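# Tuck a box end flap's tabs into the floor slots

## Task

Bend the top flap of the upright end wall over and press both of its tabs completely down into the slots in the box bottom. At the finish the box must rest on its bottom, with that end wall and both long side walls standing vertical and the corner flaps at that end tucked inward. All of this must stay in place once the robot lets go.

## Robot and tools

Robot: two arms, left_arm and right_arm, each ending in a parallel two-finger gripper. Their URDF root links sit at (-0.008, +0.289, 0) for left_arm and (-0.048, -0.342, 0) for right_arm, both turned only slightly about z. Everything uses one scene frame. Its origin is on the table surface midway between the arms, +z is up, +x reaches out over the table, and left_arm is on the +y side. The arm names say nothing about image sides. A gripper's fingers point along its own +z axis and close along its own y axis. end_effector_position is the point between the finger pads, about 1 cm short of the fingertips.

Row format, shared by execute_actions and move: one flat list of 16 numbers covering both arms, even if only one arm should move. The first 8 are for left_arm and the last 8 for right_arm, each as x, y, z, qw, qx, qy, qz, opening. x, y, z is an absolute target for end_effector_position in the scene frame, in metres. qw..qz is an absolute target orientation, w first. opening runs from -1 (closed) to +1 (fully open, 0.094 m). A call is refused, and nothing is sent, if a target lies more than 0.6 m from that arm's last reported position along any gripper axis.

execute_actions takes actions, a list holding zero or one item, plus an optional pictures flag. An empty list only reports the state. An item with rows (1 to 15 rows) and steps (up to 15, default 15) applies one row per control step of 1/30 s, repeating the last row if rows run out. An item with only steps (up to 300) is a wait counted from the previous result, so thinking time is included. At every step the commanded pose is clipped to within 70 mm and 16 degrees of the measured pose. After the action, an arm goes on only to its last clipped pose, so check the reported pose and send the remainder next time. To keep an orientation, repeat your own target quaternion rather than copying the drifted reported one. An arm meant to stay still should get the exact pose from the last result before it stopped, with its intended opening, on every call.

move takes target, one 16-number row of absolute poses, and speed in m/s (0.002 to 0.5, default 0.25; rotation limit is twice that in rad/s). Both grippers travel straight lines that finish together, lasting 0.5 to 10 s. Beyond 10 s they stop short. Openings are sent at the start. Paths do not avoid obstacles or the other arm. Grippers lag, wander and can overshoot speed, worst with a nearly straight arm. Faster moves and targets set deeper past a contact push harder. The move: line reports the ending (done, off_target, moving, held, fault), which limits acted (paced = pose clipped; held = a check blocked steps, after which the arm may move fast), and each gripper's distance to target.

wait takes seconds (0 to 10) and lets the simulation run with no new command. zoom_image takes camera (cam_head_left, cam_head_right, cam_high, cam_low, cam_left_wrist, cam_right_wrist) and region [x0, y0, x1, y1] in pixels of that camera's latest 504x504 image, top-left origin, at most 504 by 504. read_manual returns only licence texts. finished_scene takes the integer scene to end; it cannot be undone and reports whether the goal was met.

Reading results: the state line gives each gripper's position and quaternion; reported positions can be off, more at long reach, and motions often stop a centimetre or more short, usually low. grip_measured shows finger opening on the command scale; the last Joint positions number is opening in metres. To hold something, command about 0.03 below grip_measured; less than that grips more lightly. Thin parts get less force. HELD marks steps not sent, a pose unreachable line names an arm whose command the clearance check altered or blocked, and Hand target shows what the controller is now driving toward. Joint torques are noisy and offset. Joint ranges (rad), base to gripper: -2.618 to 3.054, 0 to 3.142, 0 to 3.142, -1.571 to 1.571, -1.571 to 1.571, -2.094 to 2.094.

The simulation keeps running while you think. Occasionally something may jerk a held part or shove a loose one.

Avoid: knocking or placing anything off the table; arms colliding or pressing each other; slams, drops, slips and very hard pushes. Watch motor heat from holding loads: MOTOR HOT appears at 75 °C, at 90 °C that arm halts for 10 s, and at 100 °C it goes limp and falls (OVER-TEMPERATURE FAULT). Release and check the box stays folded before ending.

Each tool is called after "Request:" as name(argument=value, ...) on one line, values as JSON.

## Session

Request:
execute_actions(actions=[])

Scene clock: 0.00 s of 4500.00 s.
left_arm: end_effector_position=(+0.3772, +0.2743, +0.4091) grip_measured=-0.400 end_effector_quat_wxyz=(+0.710, +0.016, +0.704, -0.016) | right_arm: end_effector_position=(+0.3363, -0.3297, +0.4109) grip_measured=+1.000 end_effector_quat_wxyz=(+0.709, -0.017, +0.705, +0.005)
Joint positions: left_arm=[-0.008  1.063  1.054  0.017  0.006  0.     0.028] | right_arm=[-0.009  1.06   1.062  0.005 -0.002 -0.016  0.094]
Joint velocities: left_arm=[-0.017 -0.007 -0.012  0.007  0.007 -0.037  0.001] | right_arm=[-0.002  0.007 -0.002 -0.022 -0.037 -0.037  0.   ]
Joint torques (N m, as the arm reports them, + toward a larger angle): no reading
Hand target (left_arm): +0.375, +0.274, +0.411; +0.710, +0.015, +0.704, -0.016
Hand target (right_arm): +0.334, -0.330, +0.415; +0.712, -0.016, +0.702, +0.006

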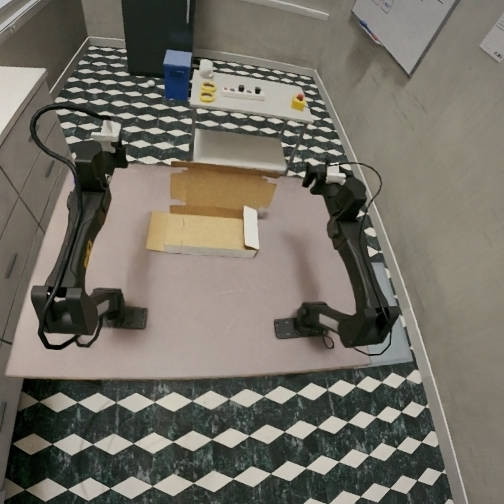

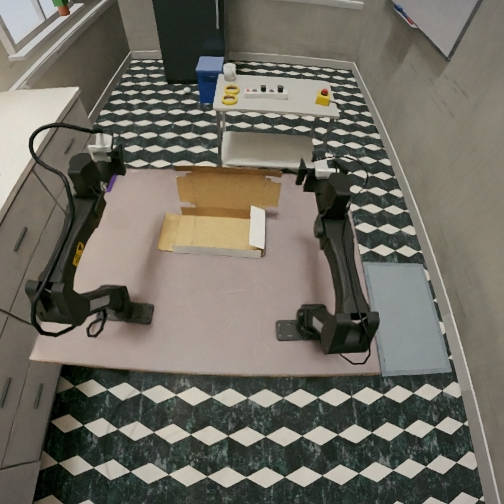

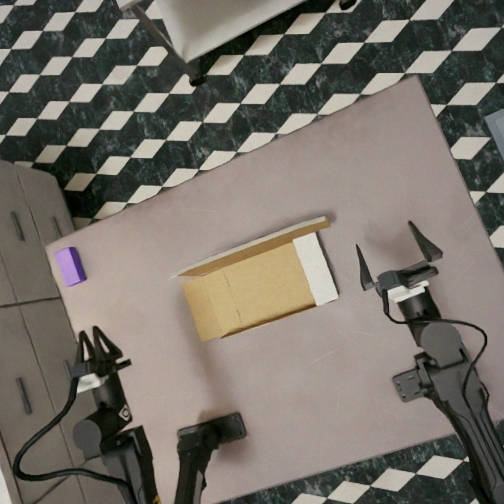

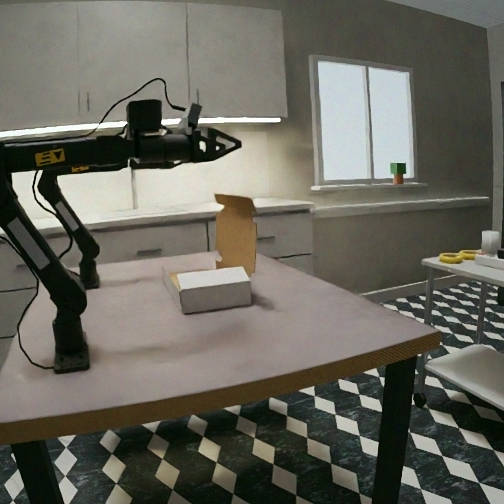

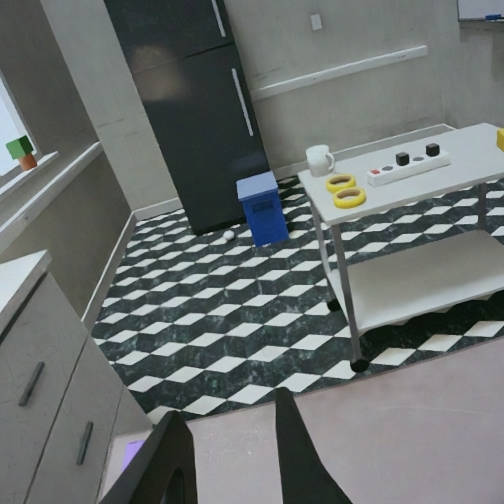

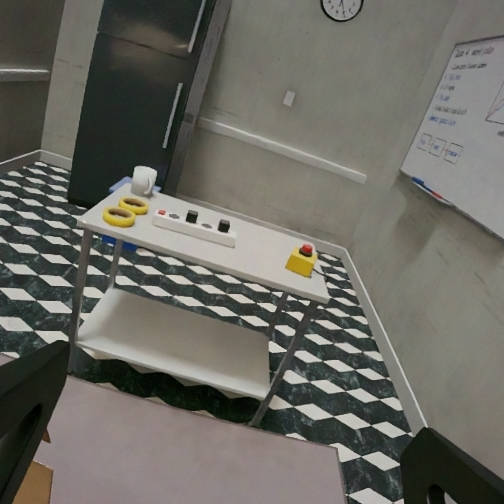

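Request:
move(target=[0.3,0.3,0.35,0.71,0.016,0.704,-0.016,-0.4,0.39,-0.22,0.16,0,-0.707,0.707,0,-1], speed=0.3)

Scene clock: 13.73 s of 4500.00 s.
left_arm: end_effector_position=(+0.3031, +0.3014, +0.3598) grip_measured=-0.400 end_effector_quat_wxyz=(+0.717, +0.016, +0.697, -0.013) | right_arm: end_effector_position=(+0.3949, -0.2220, +0.1521) grip_measured=-0.982 end_effector_quat_wxyz=(-0.054, +0.705, -0.707, +0.017)
Joint positions: left_arm=[0.169 0.711 0.72  0.019 0.18  0.    0.028] | right_arm=[ 0.215  2.285  2.371 -1.547 -0.025 -1.312  0.001]
Joint velocities: left_arm=[-0.002  0.007  0.007 -0.022 -0.051  0.022  0.   ] | right_arm=[ 0.002 -0.007  0.007  0.037  0.051 -0.007  0.   ]
Joint torques (N m, as the arm reports them, + toward a larger angle): left_arm=[ 0.69 -1.63  6.64  1.65  0.15  0.09] | right_arm=[  0.83 -13.61   8.86   0.1    0.03  -0.11]
Hand target (left_arm): +0.300, +0.301, +0.351; +0.710, +0.017, +0.704, -0.016
Hand target (right_arm): +0.392, -0.220, +0.154; -0.049, +0.711, -0.701, +0.017
Off the commanded pose (left_arm): 0.010 m, 1 deg.
Off the commanded pose (right_arm): 0.009 m, 6 deg.
joint sent to its limit (right arm) — the command would take joint 4 (wrist pitch) past its lower limit, so that joint was sent only as far as its limit.
After step 90, 6.60 s passed at rest.
move: off_target (right_arm)

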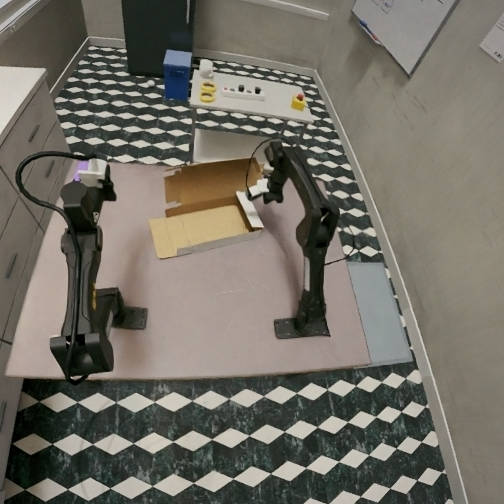

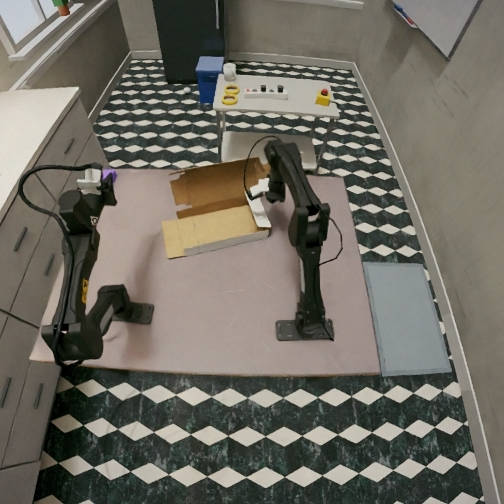

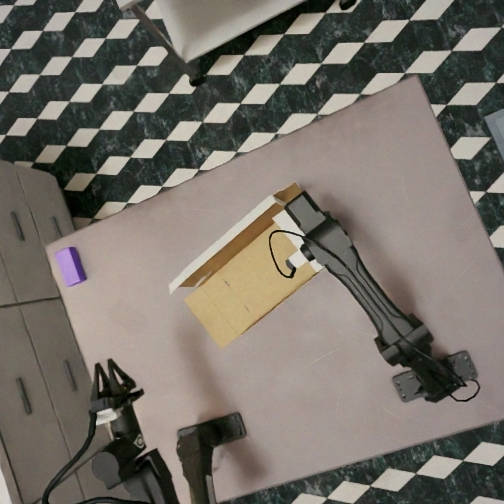

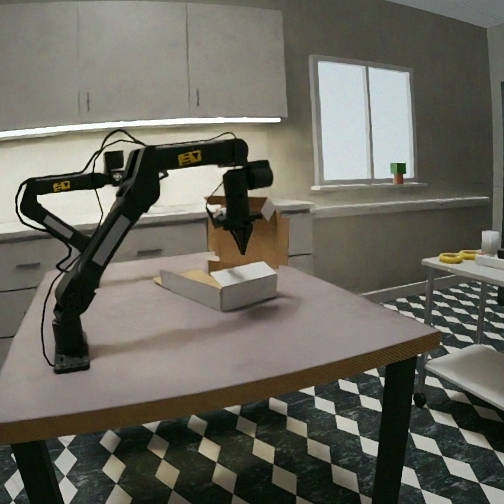

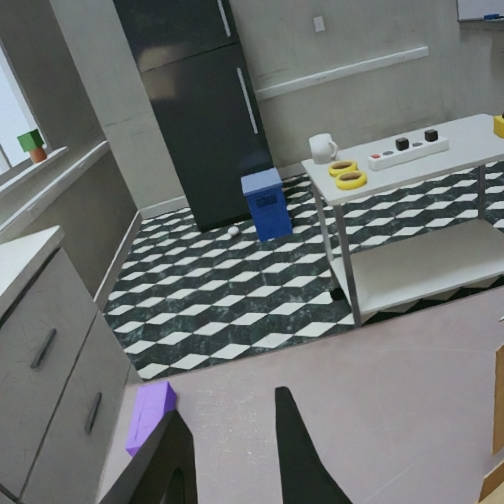

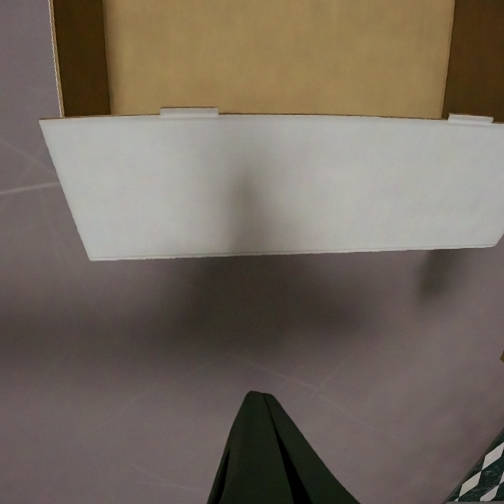

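Request:
move(target=[0.3,0.3,0.35,0.71,0.016,0.704,-0.016,-0.4,0.36,-0.27,0.13,0,-0.707,0.707,0,-1], speed=0.1)

Scene clock: 21.57 s of 4500.00 s.
left_arm: end_effector_position=(+0.3031, +0.3014, +0.3598) grip_measured=-0.400 end_effector_quat_wxyz=(+0.717, +0.016, +0.697, -0.013) | right_arm: end_effector_position=(+0.3617, -0.2659, +0.1252) grip_measured=-0.982 end_effector_quat_wxyz=(+0.004, +0.706, -0.708, -0.006)
Joint positions: left_arm=[0.169 0.711 0.72  0.019 0.18  0.    0.028] | right_arm=[ 0.141  2.18   2.093 -1.497 -0.005 -1.388  0.001]
Joint velocities: left_arm=[-0.002 -0.002 -0.002  0.022 -0.051 -0.022  0.001] | right_arm=[ 0.007  0.002 -0.007  0.007 -0.066 -0.037  0.001]
Joint torques (N m, as the arm reports them, + toward a larger angle): left_arm=[-0.12 -1.58  6.16  1.7   0.    0.03] | right_arm=[ -0.58 -14.92   5.76   0.09   0.02  -0.11]
Hand target (left_arm): +0.300, +0.300, +0.350; +0.710, +0.016, +0.704, -0.016
Hand target (right_arm): +0.360, -0.270, +0.130; +0.000, +0.707, -0.707, -0.001
Off the commanded pose (left_arm): 0.010 m, 1 deg.
Off the commanded pose (right_arm): 0.007 m, 1 deg.
After step 90, 3.77 s passed at rest.
move: done

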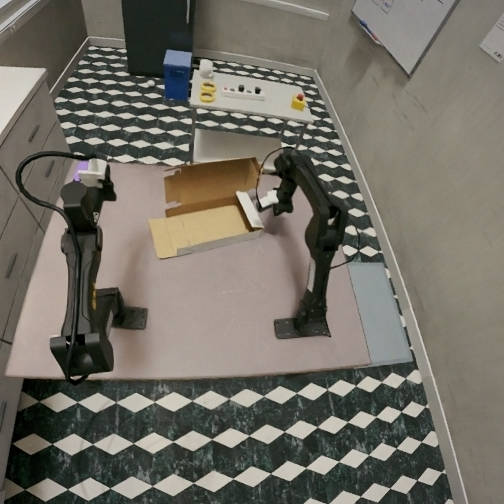

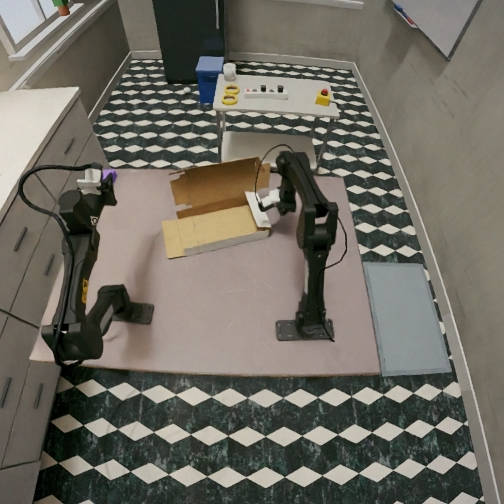

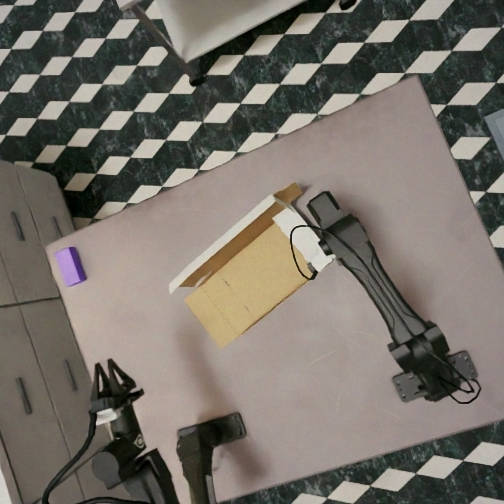

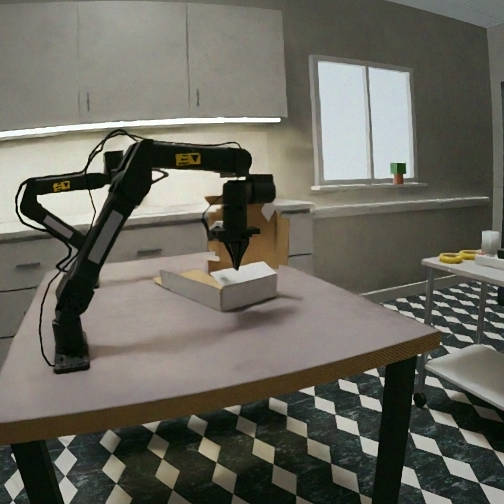

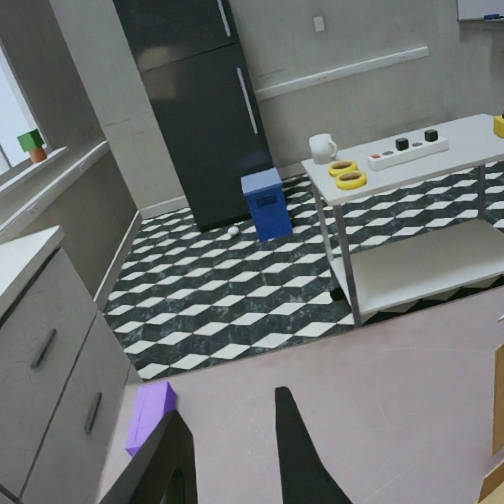

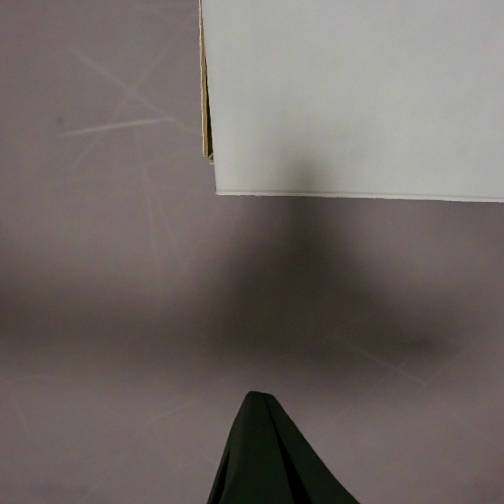

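Request:
move(target=[0.3,0.3,0.35,0.71,0.016,0.704,-0.016,-0.4,0.385,-0.25,0.13,0,-0.819,0.574,0,-1], speed=0.1)

Scene clock: 38.47 s of 4500.00 s.
left_arm: end_effector_position=(+0.3031, +0.3014, +0.3598) grip_measured=-0.400 end_effector_quat_wxyz=(+0.717, +0.016, +0.697, -0.013) | right_arm: end_effector_position=(+0.3848, -0.2539, +0.1277) grip_measured=-0.982 end_effector_quat_wxyz=(-0.007, +0.813, -0.583, +0.004)
Joint positions: left_arm=[0.169 0.711 0.72  0.019 0.18  0.    0.028] | right_arm=[ 0.159  2.283  2.274 -1.546 -0.005 -1.7    0.001]
Joint velocities: left_arm=[-0.002  0.017  0.002  0.081  0.007  0.007 -0.   ] | right_arm=[ 0.012  0.007 -0.007  0.051 -0.007 -0.051 -0.   ]
Joint torques (N m, as the arm reports them, + toward a larger angle): left_arm=[-0.24 -1.58  6.32  1.7   0.02  0.06] | right_arm=[  0.96 -12.7   10.39  -0.12   0.04  -0.12]
Hand target (left_arm): +0.300, +0.300, +0.350; +0.710, +0.016, +0.704, -0.016
Hand target (right_arm): +0.385, -0.250, +0.129; -0.004, +0.819, -0.574, +0.004
Off the commanded pose (left_arm): 0.010 m, 1 deg.
Off the commanded pose (right_arm): 0.005 m, 2 deg.
joint sent to its limit (right arm) — the command would take joint 4 (wrist pitch) past its lower limit, so that joint was sent only as far as its limit.
After step 90, 11.77 s passed at rest.
move: done

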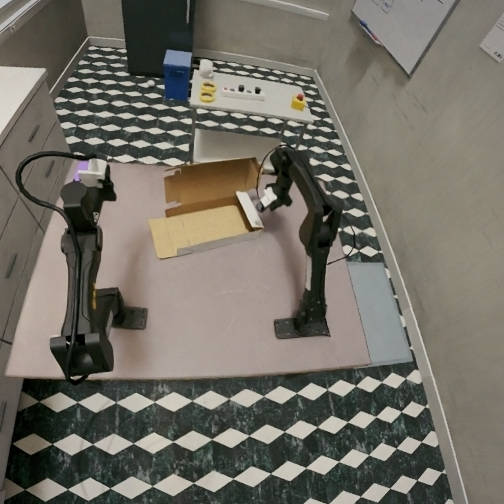

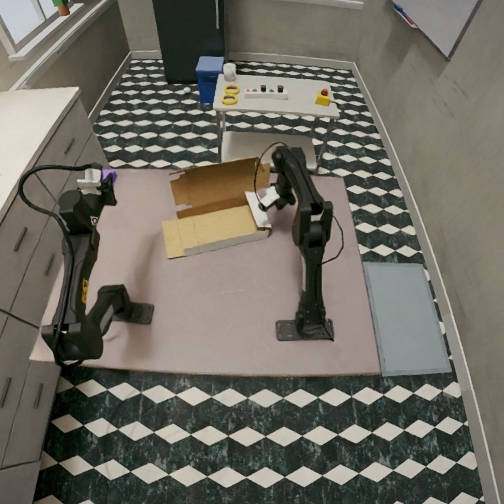

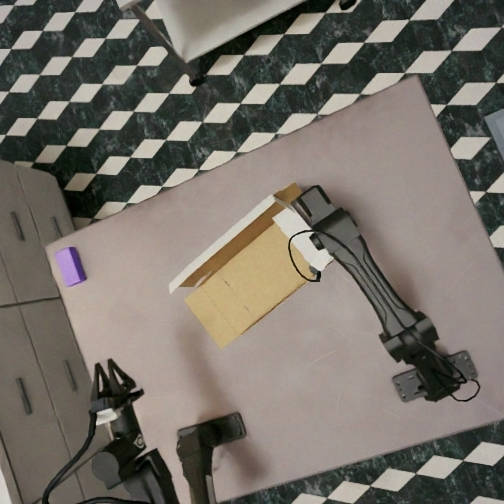

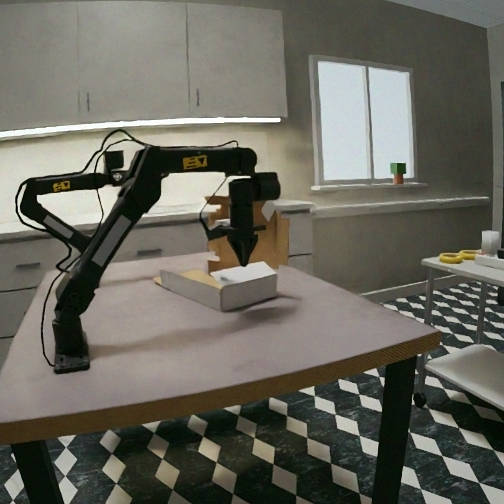

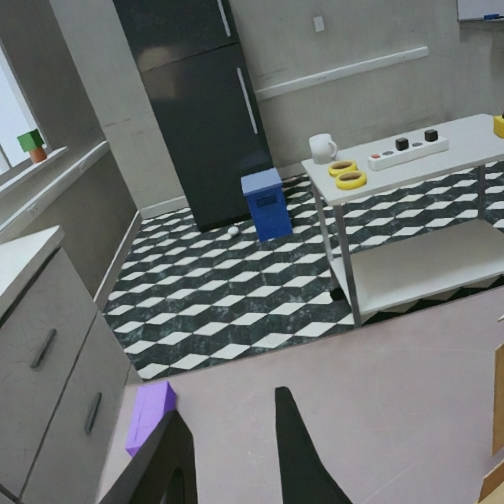

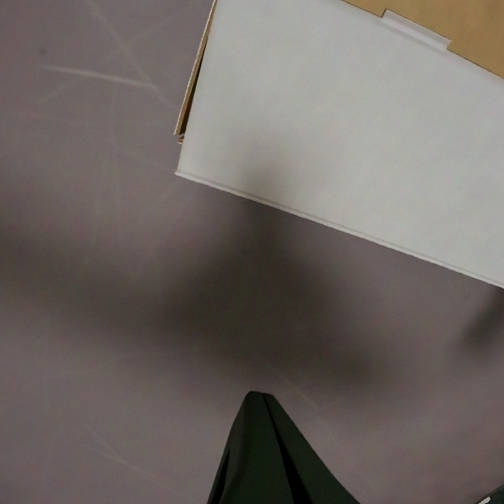

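Request:
move(target=[0.3,0.3,0.35,0.71,0.016,0.704,-0.016,-0.4,0.40,-0.18,0.12,0,-0.707,0.707,0,-1], speed=0.1)

Scene clock: 48.13 s of 4500.00 s.
left_arm: end_effector_position=(+0.3031, +0.3014, +0.3598) grip_measured=-0.400 end_effector_quat_wxyz=(+0.717, +0.016, +0.697, -0.013) | right_arm: end_effector_position=(+0.3998, -0.1827, +0.1176) grip_measured=-0.982 end_effector_quat_wxyz=(-0.031, +0.708, -0.705, +0.012)
Joint positions: left_arm=[0.169 0.711 0.72  0.019 0.18  0.    0.028] | right_arm=[ 0.3    2.413  2.459 -1.55  -0.005 -1.237  0.001]
Joint velocities: left_arm=[-0.012 -0.002 -0.012  0.037  0.037 -0.022 -0.002] | right_arm=[ 0.017 -0.002  0.007 -0.022  0.007 -0.051 -0.   ]
Joint torques (N m, as the arm reports them, + toward a larger angle): left_arm=[-0.23 -1.64  6.23  1.67  0.02  0.05] | right_arm=[  0.67 -13.84  10.41   0.03   0.02   0.06]
Hand target (left_arm): +0.300, +0.300, +0.350; +0.710, +0.016, +0.704, -0.016
Hand target (right_arm): +0.400, -0.180, +0.120; -0.031, +0.707, -0.707, +0.014
Off the commanded pose (left_arm): 0.010 m, 1 deg.
Off the commanded pose (right_arm): 0.004 m, 4 deg.
joint sent to its limit (right arm) — the command would take joint 4 (wrist pitch) past its lower limit, so that joint was sent only as far as its limit.
After step 90, 4.57 s passed at rest.
move: off_target (right_arm)

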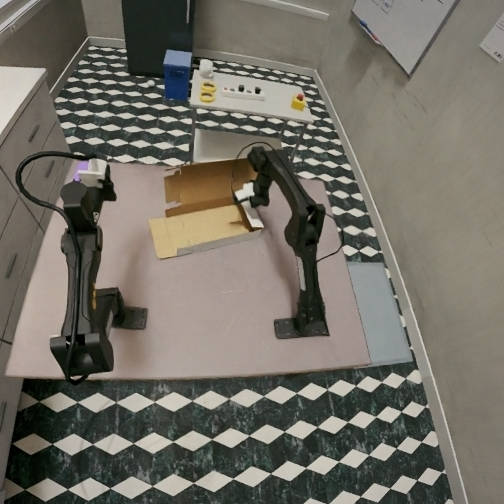

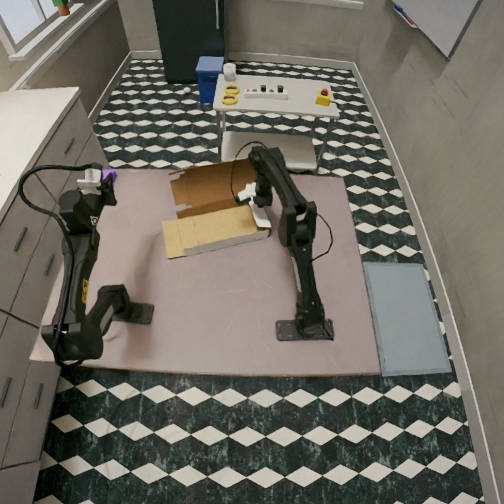

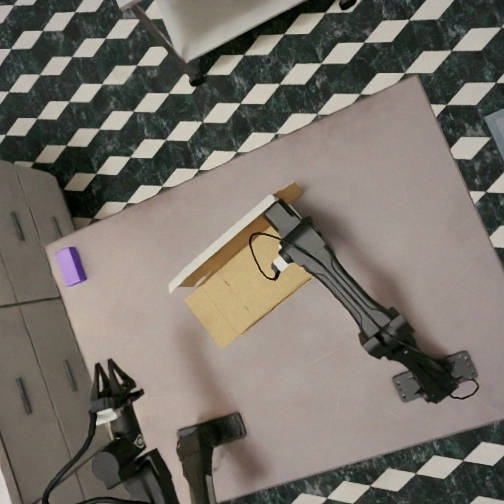

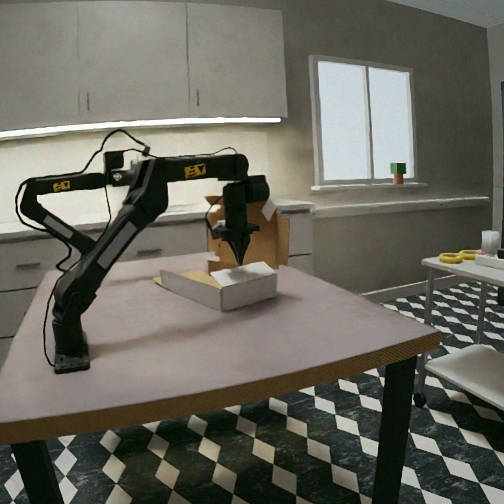

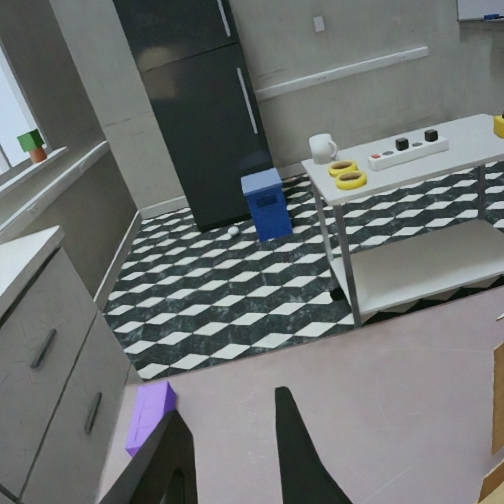

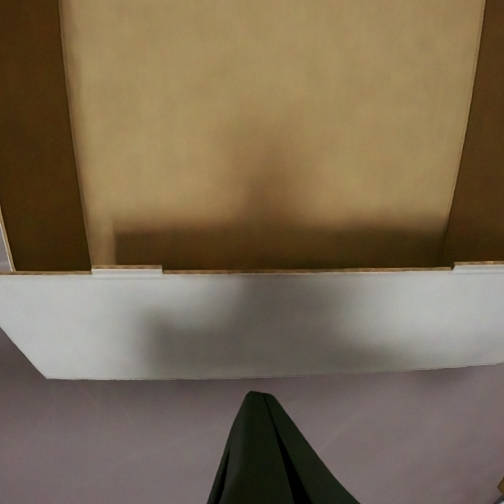

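Request:
move(target=[0.3,0.3,0.35,0.71,0.016,0.704,-0.016,-0.4,0.41,-0.168,0.085,0,-0.707,0.707,0,-1], speed=0.05)

Request:
move(target=[0.3,0.3,0.35,0.71,0.016,0.704,-0.016,-0.4,0.41,-0.168,0.045,0,-0.707,0.707,0,-1], speed=0.03)

Scene clock: 53.53 s of 4500.00 s.
left_arm: end_effector_position=(+0.3031, +0.3014, +0.3598) grip_measured=-0.400 end_effector_quat_wxyz=(+0.717, +0.016, +0.697, -0.013) | right_arm: end_effector_position=(+0.4087, -0.1728, +0.0898) grip_measured=-0.982 end_effector_quat_wxyz=(-0.017, +0.708, -0.706, +0.007)
Joint positions: left_arm=[0.169 0.711 0.72  0.019 0.18  0.    0.028] | right_arm=[ 0.314  2.522  2.548 -1.56  -0.002 -1.22   0.001]
Joint velocities: left_arm=[ 0.007 -0.012 -0.002  0.007 -0.066 -0.022 -0.001] | right_arm=[ 0.032 -0.002  0.007  0.007 -0.066 -0.007 -0.001]
Joint torques (N m, as the arm reports them, + toward a larger angle): left_arm=[-0.19 -1.58  6.19  1.69  0.    0.03] | right_arm=[  0.87 -13.49   9.91   0.06  -0.01   0.06]
Hand target (left_arm): +0.300, +0.300, +0.350; +0.710, +0.016, +0.704, -0.016
Hand target (right_arm): +0.409, -0.168, +0.084; -0.014, +0.707, -0.707, +0.006
Off the commanded pose (left_arm): 0.010 m, 1 deg.
Off the commanded pose (right_arm): 0.007 m, 2 deg.
joint sent to its limit (right arm) — the command would take joint 4 (wrist pitch) past its lower limit, so that joint was sent only as far as its limit.
After step 90, 1.43 s passed at rest.
move: done

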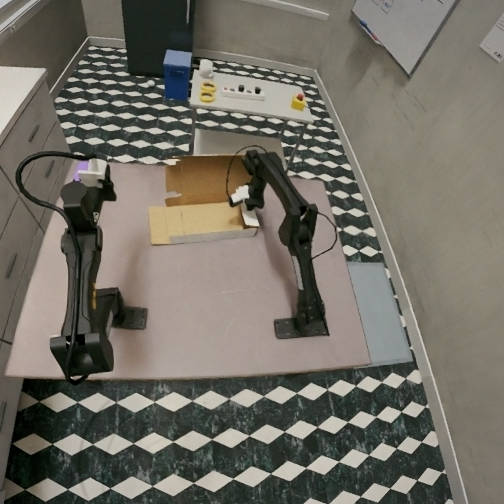

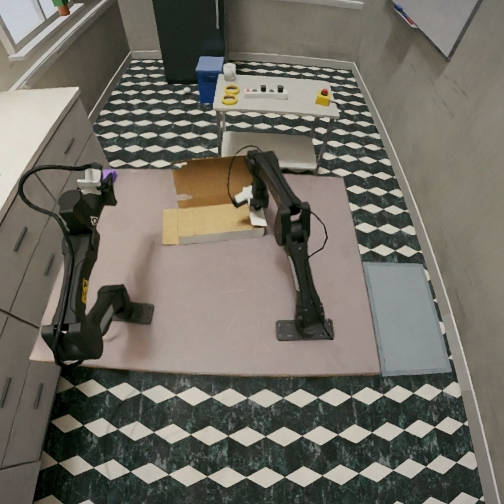

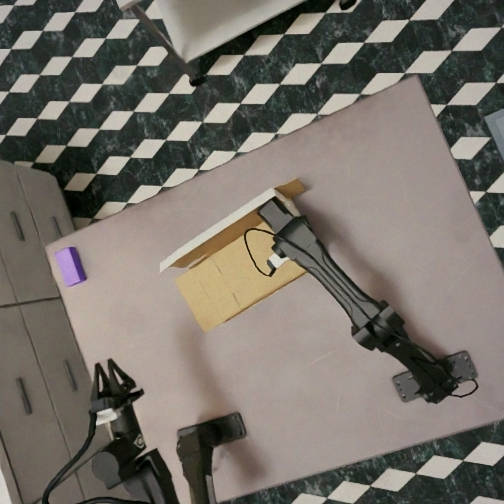

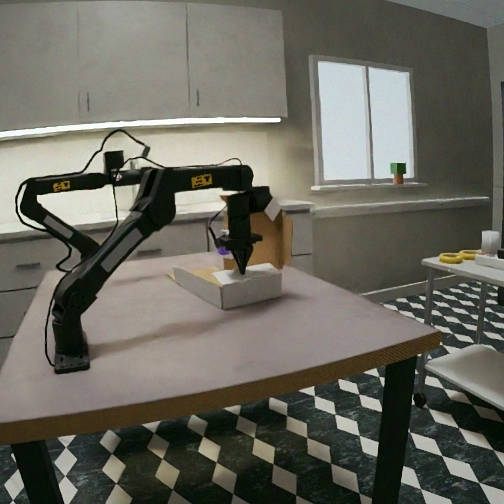

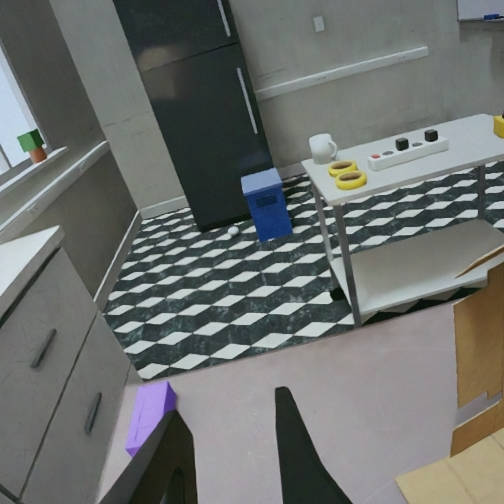

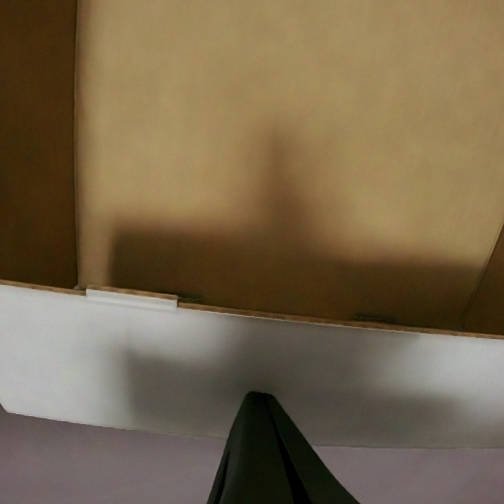

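Scene clock: 55.27 s of 4500.00 s.
left_arm: end_effector_position=(+0.3031, +0.3014, +0.3598) grip_measured=-0.400 end_effector_quat_wxyz=(+0.717, +0.016, +0.697, -0.013) | right_arm: end_effector_position=(+0.4108, -0.1713, +0.0681) grip_measured=-0.982 end_effector_quat_wxyz=(-0.013, +0.707, -0.707, +0.003)
Joint positions: left_arm=[0.169 0.711 0.72  0.019 0.18  0.    0.028] | right_arm=[ 0.314  2.522  2.459 -1.482 -0.006 -1.217  0.001]
Joint velocities: left_arm=[-0.022 -0.022  0.002 -0.022  0.037  0.081 -0.   ] | right_arm=[-0.027 -0.002  0.002  0.051 -0.037 -0.066 -0.   ]
Joint torques (N m, as the arm reports them, + toward a larger angle): left_arm=[-0.15 -1.61  6.27  1.71  0.02  0.03] | right_arm=[  0.82 -13.34   3.77   0.52   0.05   0.07]
Hand target (left_arm): +0.300, +0.300, +0.350; +0.710, +0.016, +0.704, -0.016
Hand target (right_arm): +0.409, -0.168, +0.045; +0.001, +0.707, -0.707, -0.001
Off the commanded pose (left_arm): 0.010 m, 1 deg.
Off the commanded pose (right_arm): 0.023 m, 2 deg.
move: off_target (right_arm)

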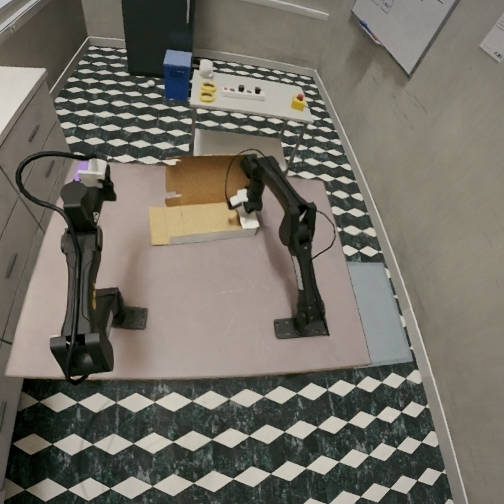

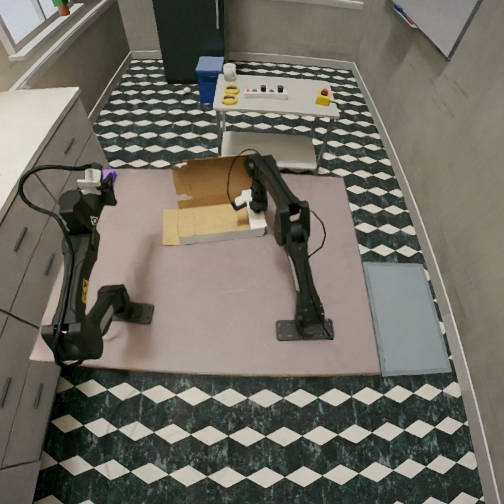

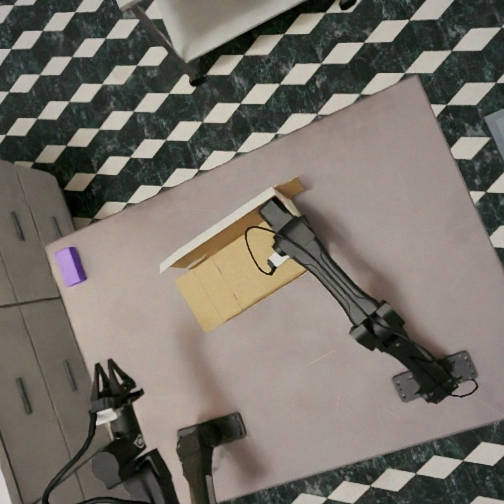

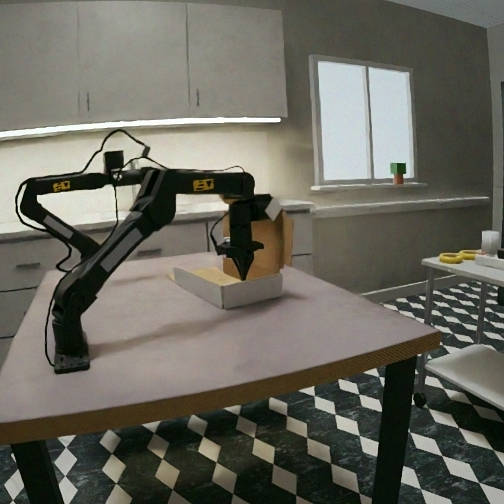

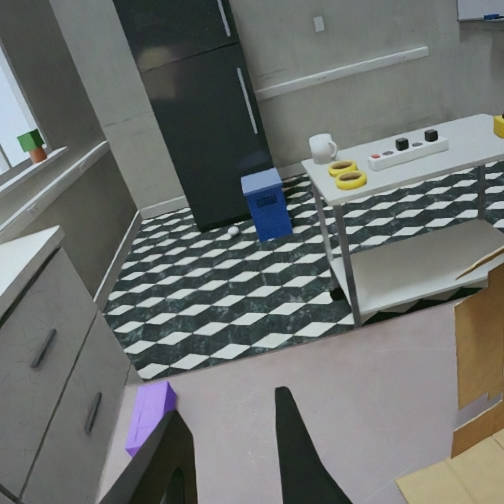

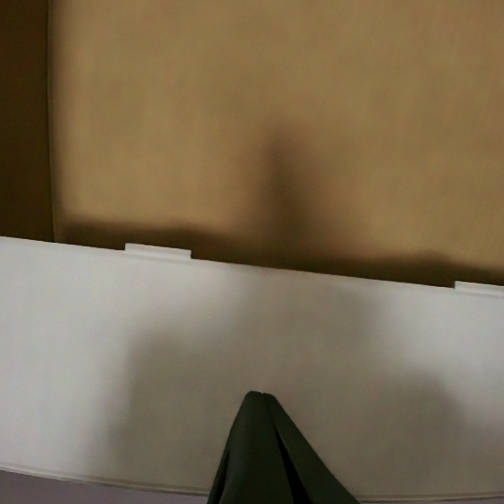

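Request:
execute_actions(actions=[{"rows":[[0.3,0.3,0.35,0.71,0.016,0.704,-0.016,-0.4,0.405,-0.168,0.075,0,-0.69,0.724,0,-1],[0.3,0.3,0.35,0.71,0.016,0.704,-0.016,-0.4,0.40,-0.168,0.078,0,-0.69,0.724,0,-1],[0.3,0.3,0.35,0.71,0.016,0.704,-0.016,-0.4,0.40,-0.165,0.078,0,-0.69,0.724,0,-1],[0.3,0.3,0.35,0.71,0.016,0.704,-0.016,-0.4,0.40,-0.16,0.078,0,-0.69,0.724,0,-1],[0.3,0.3,0.35,0.71,0.016,0.704,-0.016,-0.4,0.40,-0.148,0.078,0,-0.69,0.724,0,-1]],"steps":15}], pictures=false)

Request:
move(target=[0.3,0.3,0.35,0.71,0.016,0.704,-0.016,-0.4,0.40,-0.152,0.04,0,-0.69,0.724,0,-1], speed=0.03)

Scene clock: 61.57 s of 4500.00 s.
left_arm: end_effector_position=(+0.3031, +0.3014, +0.3598) grip_measured=-0.400 end_effector_quat_wxyz=(+0.717, +0.016, +0.697, -0.013) | right_arm: end_effector_position=(+0.4001, -0.1465, +0.0768) grip_measured=-0.982 end_effector_quat_wxyz=(-0.010, +0.696, -0.718, +0.003)
Joint positions: left_arm=[0.169 0.711 0.72  0.019 0.18  0.    0.028] | right_arm=[ 0.371  2.547  2.541 -1.544 -0.002 -1.129  0.001]
Joint velocities: left_arm=[-0.017 -0.002  0.007 -0.022 -0.051 -0.007 -0.001] | right_arm=[ 0.002  0.002 -0.012 -0.007 -0.081  0.007 -0.001]
Joint torques (N m, as the arm reports them, + toward a larger angle): left_arm=[-0.12 -1.6   6.33  1.67  0.03  0.03] | right_arm=[ -0.21 -14.7   10.32  -0.07   0.     0.06]
Hand target (left_arm): +0.300, +0.300, +0.350; +0.710, +0.016, +0.704, -0.016
Hand target (right_arm): +0.400, -0.148, +0.078; -0.007, +0.690, -0.724, +0.002
Off the commanded pose (left_arm): 0.010 m, 1 deg.
Off the commanded pose (right_arm): 0.002 m, 2 deg.
joint sent to its limit (right arm) — the command would take joint 4 (wrist pitch) past its lower limit, so that joint was sent only as far as its limit.
Steps of this call (steps 1 to 90: nothing new was sent; then 2.80 s passed at rest; steps 91 to 105: all 15 steps of this action). Readings (end_effector_position):
91: left_arm (+0.3031, +0.3014, +0.3598) | right_arm (+0.4109, -0.1712, +0.0700)
92: left_arm (+0.3031, +0.3014, +0.3598) | right_arm (+0.4105, -0.1712, +0.0707)
94: left_arm (+0.3031, +0.3014, +0.3598) | right_arm (+0.4080, -0.1705, +0.0713)
98: left_arm (+0.3031, +0.3014, +0.3598) | right_arm (+0.4059, -0.1570, +0.0744)
105: the state above

Scene clock: 63.30 s of 4500.00 s.
left_arm: end_effector_position=(+0.3031, +0.3014, +0.3598) grip_measured=-0.400 end_effector_quat_wxyz=(+0.717, +0.016, +0.697, -0.013) | right_arm: end_effector_position=(+0.3990, -0.1470, +0.0453) grip_measured=-0.982 end_effector_quat_wxyz=(-0.002, +0.694, -0.720, +0.000)
Joint positions: left_arm=[0.169 0.711 0.72  0.019 0.18  0.    0.028] | right_arm=[ 0.371  2.529  2.382 -1.42  -0.001 -1.125  0.001]
Joint velocities: left_arm=[ 0.002  0.012 -0.007  0.007  0.007  0.007  0.001] | right_arm=[-0.002 -0.017 -0.017  0.051  0.022  0.007 -0.   ]
Joint torques (N m, as the arm reports them, + toward a larger angle): left_arm=[-0.25 -1.71  6.18  1.73  0.03  0.04] | right_arm=[ -0.85 -16.     5.1    0.27   0.    -0.01]
Hand target (left_arm): +0.300, +0.300, +0.350; +0.710, +0.016, +0.704, -0.016
Hand target (right_arm): +0.400, -0.152, +0.040; +0.000, +0.690, -0.724, -0.000
Off the commanded pose (left_arm): 0.010 m, 1 deg.
Off the commanded pose (right_arm): 0.007 m, 1 deg.
move: done

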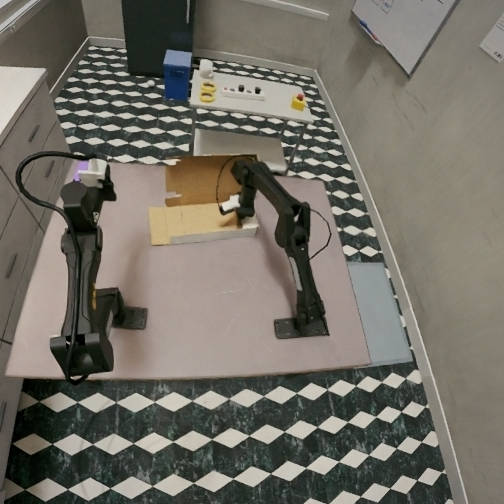

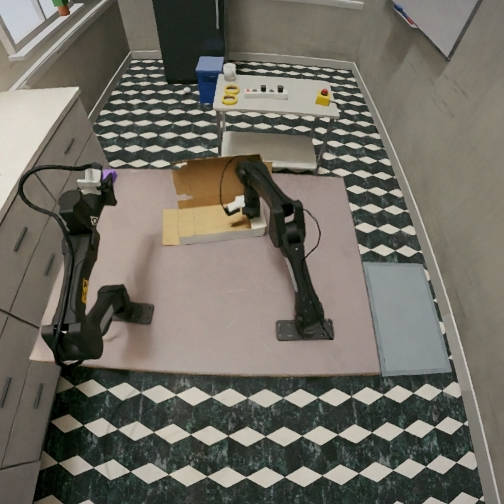

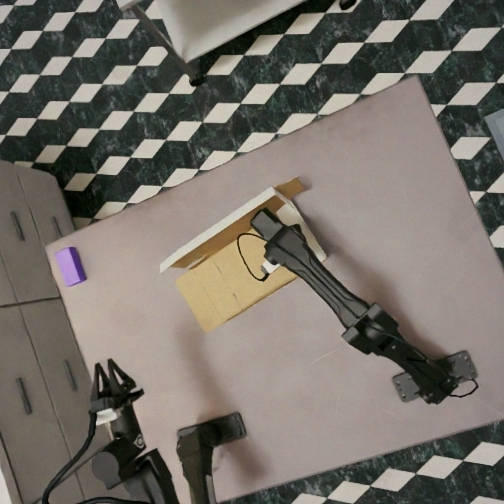

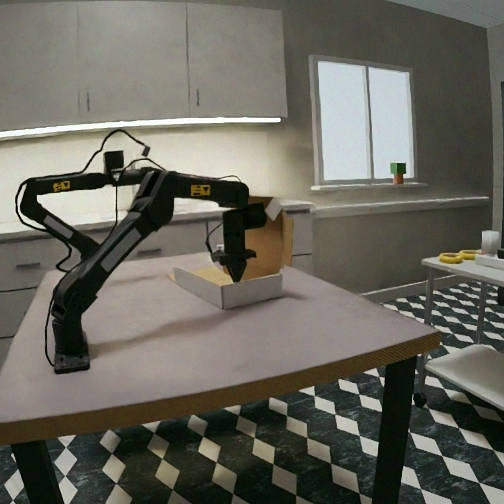

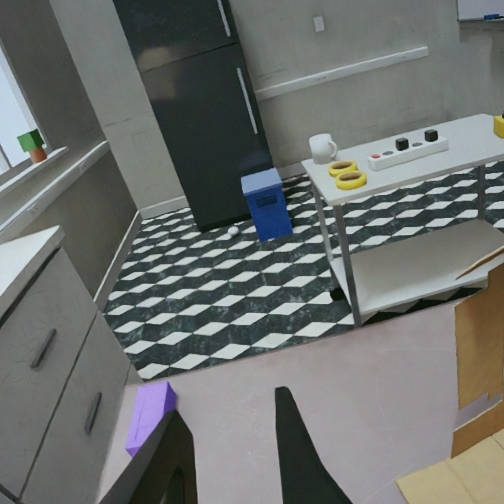

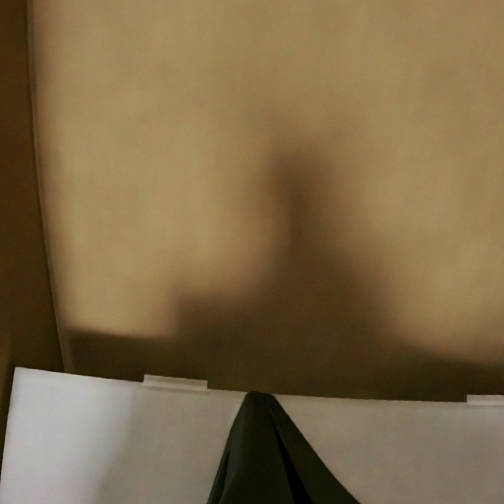

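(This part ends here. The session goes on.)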